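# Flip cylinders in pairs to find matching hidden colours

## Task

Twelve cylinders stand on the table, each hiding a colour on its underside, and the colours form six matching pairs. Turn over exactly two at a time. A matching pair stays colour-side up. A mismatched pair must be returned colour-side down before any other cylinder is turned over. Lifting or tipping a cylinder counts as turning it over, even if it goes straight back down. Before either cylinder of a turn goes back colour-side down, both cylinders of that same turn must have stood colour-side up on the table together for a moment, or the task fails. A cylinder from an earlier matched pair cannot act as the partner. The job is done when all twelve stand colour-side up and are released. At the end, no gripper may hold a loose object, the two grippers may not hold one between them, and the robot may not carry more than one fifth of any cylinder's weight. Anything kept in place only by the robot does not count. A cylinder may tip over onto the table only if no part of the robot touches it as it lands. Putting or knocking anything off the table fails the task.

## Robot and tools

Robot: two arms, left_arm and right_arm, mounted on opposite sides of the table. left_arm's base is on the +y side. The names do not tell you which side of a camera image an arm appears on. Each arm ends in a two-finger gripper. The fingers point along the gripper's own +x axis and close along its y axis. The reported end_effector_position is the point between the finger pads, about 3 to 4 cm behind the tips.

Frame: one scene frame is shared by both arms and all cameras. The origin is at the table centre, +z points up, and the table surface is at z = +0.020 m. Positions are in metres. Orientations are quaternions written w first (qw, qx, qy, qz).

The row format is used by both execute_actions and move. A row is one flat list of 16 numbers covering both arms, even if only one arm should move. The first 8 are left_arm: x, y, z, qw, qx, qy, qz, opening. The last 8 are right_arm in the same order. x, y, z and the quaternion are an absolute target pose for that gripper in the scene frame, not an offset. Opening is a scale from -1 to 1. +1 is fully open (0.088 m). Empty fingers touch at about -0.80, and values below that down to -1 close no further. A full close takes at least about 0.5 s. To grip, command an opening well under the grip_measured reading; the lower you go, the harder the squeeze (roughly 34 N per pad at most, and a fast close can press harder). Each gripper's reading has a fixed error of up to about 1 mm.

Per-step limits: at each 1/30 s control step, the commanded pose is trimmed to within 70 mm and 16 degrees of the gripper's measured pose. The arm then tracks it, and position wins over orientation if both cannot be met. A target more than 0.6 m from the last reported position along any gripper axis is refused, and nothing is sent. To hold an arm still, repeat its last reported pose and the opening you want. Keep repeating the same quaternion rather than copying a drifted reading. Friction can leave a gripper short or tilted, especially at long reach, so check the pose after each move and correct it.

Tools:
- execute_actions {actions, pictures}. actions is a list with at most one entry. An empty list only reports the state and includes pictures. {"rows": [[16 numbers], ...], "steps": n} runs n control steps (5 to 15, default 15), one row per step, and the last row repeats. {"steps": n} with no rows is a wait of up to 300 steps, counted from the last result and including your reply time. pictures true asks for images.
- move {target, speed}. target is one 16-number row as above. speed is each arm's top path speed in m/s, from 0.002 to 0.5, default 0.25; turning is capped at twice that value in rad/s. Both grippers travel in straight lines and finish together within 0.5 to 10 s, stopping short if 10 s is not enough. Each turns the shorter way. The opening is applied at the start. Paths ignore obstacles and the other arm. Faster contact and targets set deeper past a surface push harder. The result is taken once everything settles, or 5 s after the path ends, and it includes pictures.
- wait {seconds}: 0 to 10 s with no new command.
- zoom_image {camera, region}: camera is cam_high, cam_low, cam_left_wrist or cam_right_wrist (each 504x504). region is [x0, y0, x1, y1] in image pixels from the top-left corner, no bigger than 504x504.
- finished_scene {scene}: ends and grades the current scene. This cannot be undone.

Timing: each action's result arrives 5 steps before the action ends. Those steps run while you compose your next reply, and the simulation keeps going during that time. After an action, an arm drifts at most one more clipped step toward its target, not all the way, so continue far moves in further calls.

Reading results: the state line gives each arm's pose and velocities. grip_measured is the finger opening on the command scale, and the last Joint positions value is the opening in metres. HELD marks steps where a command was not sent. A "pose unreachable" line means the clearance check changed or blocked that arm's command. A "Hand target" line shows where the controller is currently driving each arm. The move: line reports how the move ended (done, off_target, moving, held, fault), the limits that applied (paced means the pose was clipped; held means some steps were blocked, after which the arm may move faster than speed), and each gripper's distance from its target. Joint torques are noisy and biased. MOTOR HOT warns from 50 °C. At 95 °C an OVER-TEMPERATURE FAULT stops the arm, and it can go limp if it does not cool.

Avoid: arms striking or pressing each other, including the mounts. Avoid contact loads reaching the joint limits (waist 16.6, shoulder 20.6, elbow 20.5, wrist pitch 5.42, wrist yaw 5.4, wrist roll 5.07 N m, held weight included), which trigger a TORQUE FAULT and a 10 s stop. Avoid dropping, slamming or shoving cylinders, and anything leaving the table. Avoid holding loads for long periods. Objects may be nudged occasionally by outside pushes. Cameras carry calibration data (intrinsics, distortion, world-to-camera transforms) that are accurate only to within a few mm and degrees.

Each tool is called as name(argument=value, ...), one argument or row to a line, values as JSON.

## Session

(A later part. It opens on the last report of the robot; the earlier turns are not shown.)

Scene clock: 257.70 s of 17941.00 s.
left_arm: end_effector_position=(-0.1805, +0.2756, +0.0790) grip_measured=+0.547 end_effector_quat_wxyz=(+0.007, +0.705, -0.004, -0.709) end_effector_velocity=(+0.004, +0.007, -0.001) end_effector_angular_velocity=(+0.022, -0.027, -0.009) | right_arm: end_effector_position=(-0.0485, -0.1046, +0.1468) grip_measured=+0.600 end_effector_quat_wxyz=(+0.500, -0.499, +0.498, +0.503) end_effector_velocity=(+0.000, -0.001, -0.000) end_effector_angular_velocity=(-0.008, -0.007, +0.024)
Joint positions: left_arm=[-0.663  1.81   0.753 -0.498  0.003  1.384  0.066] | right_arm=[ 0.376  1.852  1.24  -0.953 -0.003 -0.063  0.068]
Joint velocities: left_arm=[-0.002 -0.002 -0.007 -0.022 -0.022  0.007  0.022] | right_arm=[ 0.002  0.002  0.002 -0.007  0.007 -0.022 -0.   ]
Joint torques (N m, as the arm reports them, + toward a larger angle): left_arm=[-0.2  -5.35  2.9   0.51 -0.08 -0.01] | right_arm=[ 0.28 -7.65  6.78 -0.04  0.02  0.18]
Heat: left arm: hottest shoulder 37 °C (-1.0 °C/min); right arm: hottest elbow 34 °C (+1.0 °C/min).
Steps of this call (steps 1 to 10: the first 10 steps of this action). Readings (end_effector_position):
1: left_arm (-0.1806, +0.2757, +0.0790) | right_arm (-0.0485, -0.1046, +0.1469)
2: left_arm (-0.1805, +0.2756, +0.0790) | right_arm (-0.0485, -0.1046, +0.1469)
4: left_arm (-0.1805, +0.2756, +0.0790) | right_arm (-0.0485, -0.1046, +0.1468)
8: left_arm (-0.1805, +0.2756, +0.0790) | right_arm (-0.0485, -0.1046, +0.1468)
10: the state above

move(
  target=[-0.18,0.28,0.16,0,0.707,0,-0.707,0.6,-0.051,-0.106,0.075,0.5,-0.5,0.5,0.5,0.6],
  speed=0.3,
)

execute_actions(
  actions=[
    {"rows":[[-0.18,0.28,0.16,0,0.707,0,-0.707,0.6,-0.051,-0.106,0.075,0.5,-0.5,0.5,0.5,-0.3]],"steps":12},
  ],
)

execute_actions(
  actions=[
    {"rows":[[-0.18,0.28,0.16,0,0.707,0,-0.707,0.6,-0.051,-0.106,0.16,0.5,-0.5,0.5,0.5,-0.3]],"steps":15},
  ],
)

move(
  target=[-0.003,0.065,0.3,0.5,0.5,-0.5,-0.5,0.6,0,-0.065,0.302,0.707,0,0,0.707,-0.3],
  speed=0.5,
)

move(
  target=[-0.003,0.027,0.297,0.5,0.5,-0.5,-0.5,0.6,0,-0.027,0.302,0.707,0,0,0.707,-0.3],
)

execute_actions(
  actions=[
    {"rows":[[-0.003,0.027,0.297,0.5,0.5,-0.5,-0.5,-0.3,0,-0.027,0.302,0.707,0,0,0.707,-0.3]],"steps":12},
  ],
)

execute_actions(
  actions=[
    {"rows":[[-0.003,0.027,0.297,0.5,0.5,-0.5,-0.5,-0.3,0,-0.027,0.302,0.707,0,0,0.707,0.6]],"steps":8},
  ],
)

execute_actions(
  actions=[
    {"rows":[[-0.003,0.065,0.3,0.5,0.5,-0.5,-0.5,-0.3,0,-0.065,0.302,0.707,0,0,0.707,0.6]],"steps":12},
  ],
)

Scene clock: 259.27 s of 17941.00 s.
left_arm: end_effector_position=(-0.1792, +0.2834, +0.1555) grip_measured=+0.600 end_effector_quat_wxyz=(-0.005, +0.707, +0.007, -0.707) end_effector_velocity=(+0.001, +0.000, +0.002) end_effector_angular_velocity=(-0.004, -0.007, -0.010) | right_arm: end_effector_position=(-0.0503, -0.1026, +0.0814) grip_measured=+0.600 end_effector_quat_wxyz=(+0.504, -0.496, +0.495, +0.506) end_effector_velocity=(+0.002, -0.000, -0.003) end_effector_angular_velocity=(-0.003, -0.007, -0.010)
Joint positions: left_arm=[-0.663  1.608  0.896 -0.875  0.003  1.384  0.068] | right_arm=[ 0.382  1.968  1.107 -0.69  -0.003 -0.057  0.068]
Joint velocities: left_arm=[-0.002 -0.007  0.002 -0.007 -0.007  0.007  0.   ] | right_arm=[-0.002  0.007 -0.002  0.007  0.007  0.007  0.   ]
Joint torques (N m, as the arm reports them, + toward a larger angle): left_arm=[-0.17 -7.33  6.15  0.17 -0.1   0.01] | right_arm=[ 0.3  -7.79  3.66  0.31  0.02  0.18]
Heat: left arm: hottest shoulder 37 °C (-1.0 °C/min); right arm: hottest elbow 34 °C (+0.0 °C/min).
Hand target (left_arm): -0.180, +0.280, +0.160; +0.000, +0.707, -0.000, -0.707
Hand target (right_arm): -0.051, -0.107, +0.075; +0.500, -0.500, +0.500, +0.500
Off your previous action's commanded pose (left_arm): 0.006 m, 1 deg at its last step (step 5 of this call).
Off your previous action's commanded pose (right_arm): 0.002 m, 0 deg at its last step (step 5 of this call).
Off the commanded pose (left_arm): 0.006 m, 1 deg.
Off the commanded pose (right_arm): 0.007 m, 1 deg.
Kept back: nothing.
move: done
camera_calibration (this result's frames):
cam_left_wrist: T_world_to_cam=[[-0.00242484, 0.999858, -0.0166818, -0.268636], [0.955811, 0.00722135, 0.293892, 0.156308], [0.293971, -0.015232, -0.955693, 0.278548], [0, 0, 0, 1]] pos_world=[-0.231938, 0.271712, 0.215787]
cam_right_wrist: T_world_to_cam=[[0.997704, 0.0609342, 0.0295505, 0.060387], [0.0498424, -0.956113, 0.288728, -0.0859854], [0.045847, -0.286592, -0.956955, 0.130673], [0, 0, 0, 1]] pos_world=[-0.0619536, -0.0484416, 0.14809]

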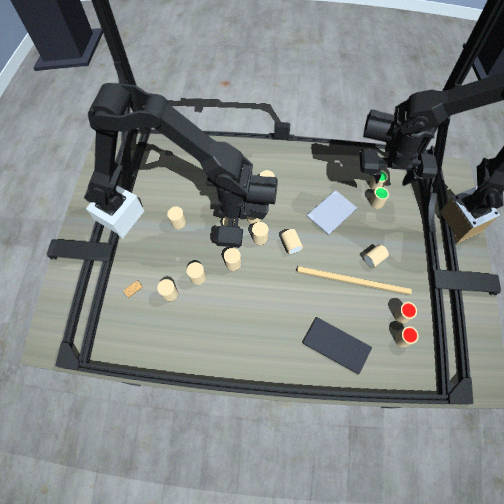

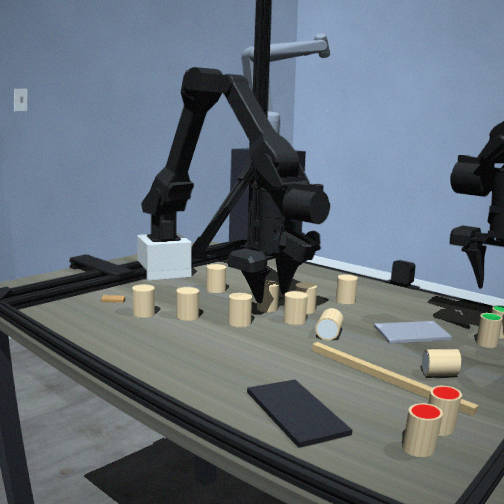

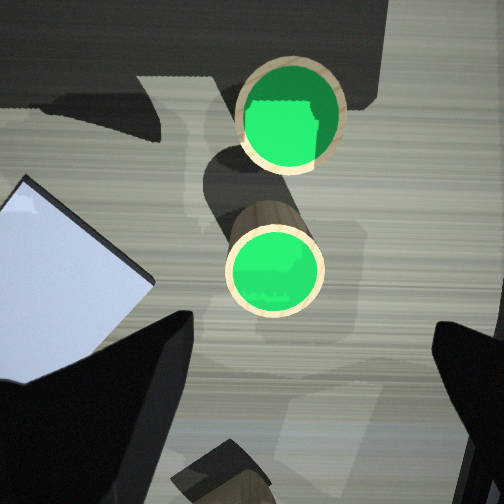

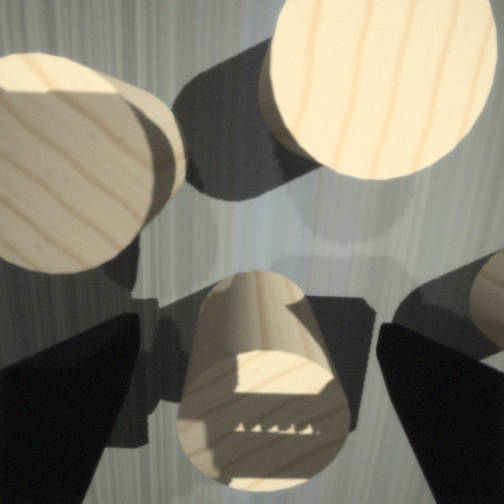

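Scene clock: 259.50 s of 17941.00 s.
left_arm: end_effector_position=(-0.1792, +0.2834, +0.1556) grip_measured=+0.600 end_effector_quat_wxyz=(-0.005, +0.707, +0.007, -0.707) end_effector_velocity=(+0.002, +0.002, +0.000) end_effector_angular_velocity=(+0.006, -0.009, +0.024) | right_arm: end_effector_position=(-0.0503, -0.1029, +0.0806) grip_measured=+0.019 end_effector_quat_wxyz=(+0.503, -0.496, +0.496, +0.505) end_effector_velocity=(-0.000, +0.004, -0.001) end_effector_angular_velocity=(+0.017, +0.006, +0.005)
Joint positions: left_arm=[-0.663  1.608  0.896 -0.876  0.003  1.384  0.068] | right_arm=[ 0.382  1.971  1.107 -0.69  -0.002 -0.057  0.04 ]
Joint velocities: left_arm=[ 0.002 -0.002 -0.002 -0.007 -0.007 -0.022  0.   ] | right_arm=[-0.002  0.002 -0.002  0.022 -0.007 -0.007  0.   ]
Joint torques (N m, as the arm reports them, + toward a larger angle): left_arm=[-0.12 -7.53  6.04  0.17 -0.02  0.01] | right_arm=[ 0.25 -7.81  4.06  0.29  0.    0.18]
Heat: left arm: hottest shoulder 37 °C (-1.0 °C/min); right arm: hottest elbow 34 °C (+0.0 °C/min).
Steps of this call (steps 1 to 7: the first 7 steps of this action). Readings (end_effector_position):
1: left_arm (-0.1792, +0.2835, +0.1555) | right_arm (-0.0503, -0.1027, +0.0813)
2: left_arm (-0.1792, +0.2835, +0.1555) | right_arm (-0.0503, -0.1027, +0.0811)
4: left_arm (-0.1792, +0.2834, +0.1556) | right_arm (-0.0503, -0.1028, +0.0808)
7: the state above

Scene clock: 260.00 s of 17941.00 s.
left_arm: end_effector_position=(-0.1792, +0.2835, +0.1556) grip_measured=+0.600 end_effector_quat_wxyz=(-0.005, +0.707, +0.007, -0.707) end_effector_velocity=(+0.002, +0.008, +0.001) end_effector_angular_velocity=(+0.030, -0.013, +0.005) | right_arm: end_effector_position=(-0.0503, -0.1038, +0.1535) grip_measured=+0.019 end_effector_quat_wxyz=(+0.502, -0.498, +0.497, +0.504) end_effector_velocity=(-0.002, -0.027, +0.033) end_effector_angular_velocity=(-0.163, +0.016, -0.010)
Joint positions: left_arm=[-0.663  1.608  0.896 -0.876  0.003  1.384  0.068] | right_arm=[ 0.382  1.842  1.255 -0.973 -0.002 -0.057  0.04 ]
Joint velocities: left_arm=[-0.002 -0.007 -0.002 -0.037 -0.007 -0.007 -0.   ] | right_arm=[-0.002 -0.012  0.125 -0.3   -0.007  0.007 -0.   ]
Joint torques (N m, as the arm reports them, + toward a larger angle): left_arm=[-0.09 -7.2   5.95  0.12 -0.03  0.01] | right_arm=[ 0.26 -9.4   6.18 -0.15  0.    0.17]
Heat: left arm: hottest shoulder 37 °C (-1.0 °C/min); right arm: hottest elbow 34 °C (+0.0 °C/min).
Off your previous action's commanded pose (left_arm): 0.006 m, 1 deg at its last step (step 5 of this call).
Off your previous action's commanded pose (right_arm): 0.006 m, 1 deg at its last step (step 5 of this call).
Steps of this call (steps 1 to 5: the last 5 steps of your previous action; steps 6 to 15: the first 10 steps of this action). Readings (end_effector_position):
6: left_arm (-0.1792, +0.2835, +0.1556) | right_arm (-0.0504, -0.1052, +0.0861)
7: left_arm (-0.1792, +0.2835, +0.1556) | right_arm (-0.0507, -0.1114, +0.0934)
9: left_arm (-0.1792, +0.2835, +0.1556) | right_arm (-0.0508, -0.1132, +0.1138)
13: left_arm (-0.1792, +0.2835, +0.1556) | right_arm (-0.0503, -0.1030, +0.1485)
15: the state above

Scene clock: 262.57 s of 17941.00 s.
left_arm: end_effector_position=(-0.0043, +0.0692, +0.3030) grip_measured=+0.600 end_effector_quat_wxyz=(+0.494, +0.501, -0.506, -0.499) end_effector_velocity=(+0.003, -0.002, -0.001) end_effector_angular_velocity=(-0.002, +0.006, +0.020) | right_arm: end_effector_position=(-0.0005, -0.0627, +0.3063) grip_measured=+0.019 end_effector_quat_wxyz=(+0.711, -0.001, -0.008, +0.703) end_effector_velocity=(+0.002, -0.000, +0.000) end_effector_angular_velocity=(+0.016, -0.012, -0.010)
Joint positions: left_arm=[-0.083  1.833  0.818  1.015  0.405  1.585  0.068] | right_arm=[ 0.146  1.361  0.448  0.923 -0.279 -0.009  0.04 ]
Joint velocities: left_arm=[-0.002  0.012  0.007  0.007 -0.022 -0.007 -0.   ] | right_arm=[-0.002  0.012 -0.007  0.037  0.007 -0.007 -0.   ]
Joint torques (N m, as the arm reports them, + toward a larger angle): left_arm=[ 0.25 -6.88  6.28  1.81  0.16 -0.14] | right_arm=[-0.32 -4.75  5.07  1.62 -0.12  0.19]
Heat: left arm: hottest shoulder 37 °C (-1.0 °C/min); right arm: hottest elbow 34 °C (+1.0 °C/min).
Hand target (left_arm): -0.002, +0.067, +0.302; +0.495, +0.500, -0.505, -0.499
Hand target (right_arm): -0.000, -0.064, +0.301; +0.711, -0.001, -0.001, +0.703
Off your previous action's commanded pose (left_arm): 0.006 m, 1 deg at its last step (step 5 of this call).
Off your previous action's commanded pose (right_arm): 0.005 m, 1 deg at its last step (step 5 of this call).
Off the commanded pose (left_arm): 0.005 m, 1 deg.
Off the commanded pose (right_arm): 0.005 m, 1 deg.
Kept back: nothing.
move: done
camera_calibration (this result's frames):
cam_left_wrist: T_world_to_cam=[[0.0144146, -0.0332308, -0.999344, 0.317759], [0.958306, 0.285711, 0.00432199, 0.0158062], [0.28538, -0.957739, 0.0359636, 0.129524], [0, 0, 0, 1]] pos_world=[-0.056691, 0.130093, 0.312824]
cam_right_wrist: T_world_to_cam=[[0.996683, -0.0413093, 0.0701208, -0.017229], [0.0547083, -0.297809, -0.953057, 0.306378], [0.0602527, 0.953731, -0.294561, 0.229987], [0, 0, 0, 1]] pos_world=[-0.013447, -0.128815, 0.360949]

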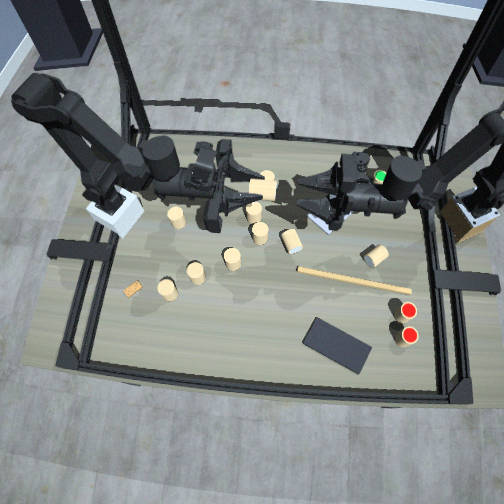

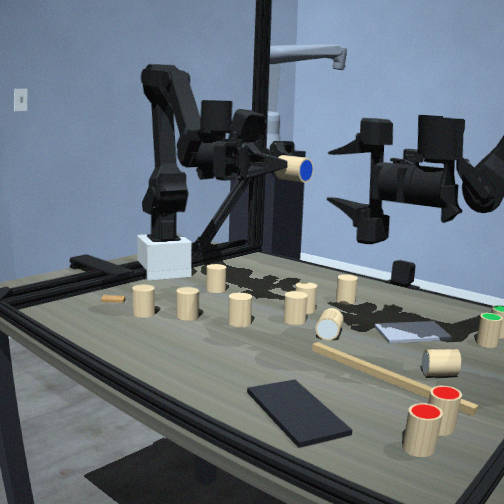

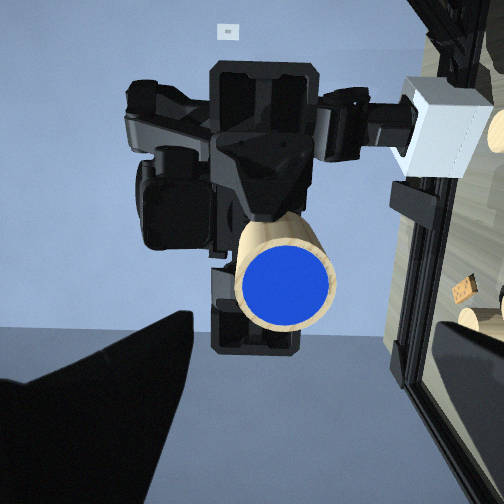

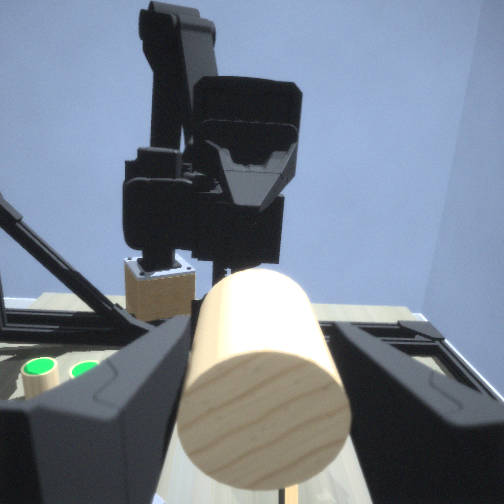

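Scene clock: 263.47 s of 17941.00 s.
left_arm: end_effector_position=(-0.0032, +0.0306, +0.3008) grip_measured=+0.600 end_effector_quat_wxyz=(+0.500, +0.500, -0.503, -0.497) end_effector_velocity=(+0.000, -0.002, -0.006) end_effector_angular_velocity=(+0.030, +0.033, +0.005) | right_arm: end_effector_position=(+0.0000, -0.0300, +0.3000) grip_measured=+0.019 end_effector_quat_wxyz=(+0.707, -0.004, +0.001, +0.707) end_effector_velocity=(-0.002, +0.000, -0.002) end_effector_angular_velocity=(-0.007, -0.005, +0.020)
Joint positions: left_arm=[-0.123  1.952  0.971  0.989  0.356  1.574  0.068] | right_arm=[ 0.174  1.509  0.555  0.948 -0.262 -0.006  0.04 ]
Joint velocities: left_arm=[-0.002  0.002  0.007 -0.037 -0.007 -0.022 -0.   ] | right_arm=[-0.002  0.002  0.002 -0.007 -0.022 -0.007  0.   ]
Joint torques (N m, as the arm reports them, + toward a larger angle): left_arm=[-0.34 -7.79  6.59  1.51 -0.1  -0.09] | right_arm=[ 0.31 -5.78  7.61  1.62  0.03  0.19]
Heat: left arm: hottest shoulder 37 °C (-1.0 °C/min); right arm: hottest elbow 34 °C (+1.0 °C/min).
Hand target (left_arm): -0.003, +0.027, +0.297; +0.500, +0.500, -0.500, -0.500
Hand target (right_arm): -0.000, -0.027, +0.302; +0.707, -0.000, -0.000, +0.707
Off the commanded pose (left_arm): 0.005 m, 1 deg.
Off the commanded pose (right_arm): 0.004 m, 0 deg.
Kept back: nothing.
move: done
camera_calibration (this result's frames):
cam_left_wrist: T_world_to_cam=[[0.00591779, -0.0402529, -0.999172, 0.314347], [0.955878, 0.293699, -0.00617066, 0.0286949], [0.293704, -0.95505, 0.0402149, 0.0910362], [0, 0, 0, 1]] pos_world=[-0.0560268, 0.0911698, 0.310603]
cam_right_wrist: T_world_to_cam=[[0.997596, -0.0295812, 0.0626711, -0.0133808], [0.0503219, -0.312575, -0.948559, 0.308326], [0.0476489, 0.949432, -0.310335, 0.201519], [0, 0, 0, 1]] pos_world=[-0.0117691, -0.0953492, 0.355843]

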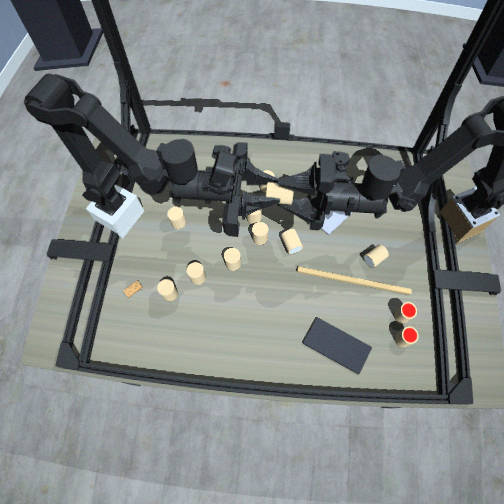

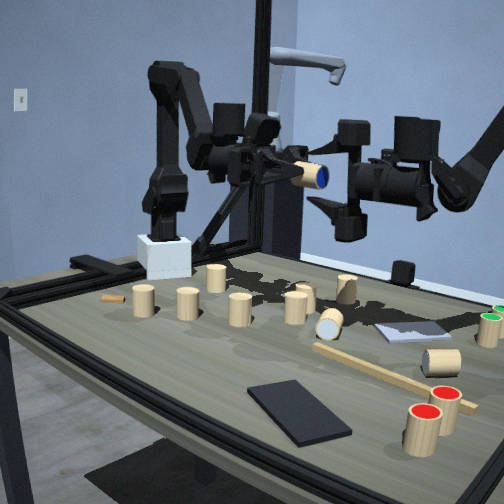

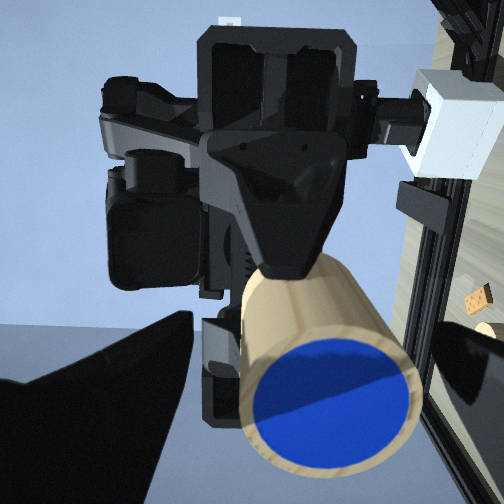

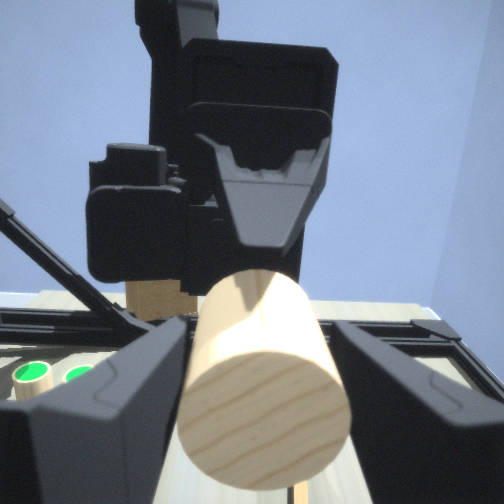

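Scene clock: 263.70 s of 17941.00 s.
left_arm: end_effector_position=(-0.0031, +0.0303, +0.3005) grip_measured=+0.025 end_effector_quat_wxyz=(+0.500, +0.500, -0.503, -0.497) end_effector_velocity=(+0.002, +0.001, +0.004) end_effector_angular_velocity=(-0.011, -0.011, +0.020) | right_arm: end_effector_position=(-0.0000, -0.0298, +0.3002) grip_measured=+0.019 end_effector_quat_wxyz=(+0.707, -0.003, +0.001, +0.707) end_effector_velocity=(+0.002, -0.001, -0.002) end_effector_angular_velocity=(-0.007, -0.020, -0.010)
Joint positions: left_arm=[-0.123  1.953  0.973  0.986  0.356  1.573  0.04 ] | right_arm=[ 0.175  1.51   0.556  0.949 -0.262 -0.004  0.04 ]
Joint velocities: left_arm=[-0.002 -0.007 -0.002  0.007 -0.022  0.007  0.   ] | right_arm=[-0.002 -0.002 -0.002 -0.007  0.007 -0.022  0.   ]
Joint torques (N m, as the arm reports them, + toward a larger angle): left_arm=[-0.34 -8.02  6.47  1.55 -0.1  -0.13] | right_arm=[ 0.28 -5.81  7.63  1.5   0.03  0.15]
Heat: left arm: hottest shoulder 37 °C (-1.0 °C/min); right arm: hottest elbow 34 °C (+1.0 °C/min).
Steps of this call (steps 1 to 7: the first 7 steps of this action). Readings (end_effector_position):
1: left_arm (-0.0032, +0.0306, +0.3009) | right_arm (-0.0001, -0.0300, +0.3000)
2: left_arm (-0.0032, +0.0306, +0.3007) | right_arm (-0.0001, -0.0299, +0.3000)
4: left_arm (-0.0031, +0.0305, +0.3005) | right_arm (-0.0001, -0.0299, +0.3002)
7: the state above

Scene clock: 263.97 s of 17941.00 s.
left_arm: end_effector_position=(-0.0031, +0.0303, +0.3007) grip_measured=+0.025 end_effector_quat_wxyz=(+0.500, +0.500, -0.503, -0.497) end_effector_velocity=(+0.002, -0.001, -0.002) end_effector_angular_velocity=(+0.007, +0.025, +0.019) | right_arm: end_effector_position=(+0.0000, -0.0297, +0.3004) grip_measured=+0.076 end_effector_quat_wxyz=(+0.707, -0.003, +0.001, +0.707) end_effector_velocity=(-0.004, +0.003, +0.010) end_effector_angular_velocity=(+0.021, +0.002, +0.024)
Joint positions: left_arm=[-0.123  1.953  0.973  0.986  0.356  1.573  0.04 ] | right_arm=[ 0.175  1.51   0.556  0.949 -0.262 -0.004  0.043]
Joint velocities: left_arm=[-0.002  0.002  0.002 -0.007 -0.022 -0.022 -0.   ] | right_arm=[ 0.002 -0.007  0.022 -0.007 -0.022  0.007  0.113]
Joint torques (N m, as the arm reports them, + toward a larger angle): left_arm=[-0.23 -7.95  6.28  1.59 -0.1  -0.13] | right_arm=[ 0.27 -5.82  7.47  1.49  0.03  0.15]
Heat: left arm: hottest shoulder 37 °C (-1.0 °C/min); right arm: hottest elbow 34 °C (+1.0 °C/min).
Off your previous action's commanded pose (left_arm): 0.005 m, 0 deg at its last step (step 5 of this call).
Off your previous action's commanded pose (right_arm): 0.003 m, 0 deg at its last step (step 5 of this call).
Steps of this call (steps 1 to 5: the last 5 steps of your previous action; steps 6 to 8: the first 3 steps of this action). Readings (end_effector_position):
6: left_arm (-0.0031, +0.0303, +0.3005) | right_arm (-0.0000, -0.0298, +0.3002)
7: left_arm (-0.0031, +0.0303, +0.3005) | right_arm (-0.0000, -0.0298, +0.3002)
8: the state above

Scene clock: 264.37 s of 17941.00 s.
left_arm: end_effector_position=(-0.0016, +0.0559, +0.2952) grip_measured=+0.024 end_effector_quat_wxyz=(+0.499, +0.503, -0.497, -0.502) end_effector_velocity=(+0.007, +0.056, +0.008) end_effector_angular_velocity=(-0.007, +0.005, +0.020) | right_arm: end_effector_position=(+0.0004, -0.0561, +0.3047) grip_measured=+0.587 end_effector_quat_wxyz=(+0.708, +0.001, -0.006, +0.707) end_effector_velocity=(-0.006, -0.054, +0.011) end_effector_angular_velocity=(+0.016, -0.013, +0.034)
Joint positions: left_arm=[-0.095  1.889  0.865  1.014  0.381  1.573  0.04 ] | right_arm=[ 0.145  1.398  0.469  0.938 -0.29  -0.004  0.068]
Joint velocities: left_arm=[ 0.071 -0.168 -0.212  0.051  0.051 -0.007  0.   ] | right_arm=[-0.061 -0.261 -0.164 -0.081 -0.095 -0.007  0.006]
Joint torques (N m, as the arm reports them, + toward a larger angle): left_arm=[ -0.19 -11.23   4.28   1.84   0.15  -0.1 ] | right_arm=[-0.17 -6.69  4.76  1.12 -0.12  0.17]
Heat: left arm: hottest shoulder 37 °C (-1.0 °C/min); right arm: hottest elbow 34 °C (+1.0 °C/min).
Off your previous action's commanded pose (left_arm): 0.004 m, 0 deg at its last step (step 5 of this call).
Off your previous action's commanded pose (right_arm): 0.002 m, 0 deg at its last step (step 5 of this call).
Steps of this call (steps 1 to 5: the last 5 steps of your previous action; steps 6 to 12: the first 7 steps of this action). Readings (end_effector_position):
6: left_arm (-0.0034, +0.0328, +0.2988) | right_arm (-0.0001, -0.0326, +0.3015)
7: left_arm (-0.0040, +0.0377, +0.2977) | right_arm (-0.0002, -0.0380, +0.3012)
9: left_arm (-0.0035, +0.0476, +0.2959) | right_arm (+0.0001, -0.0482, +0.3025)
12: the state above


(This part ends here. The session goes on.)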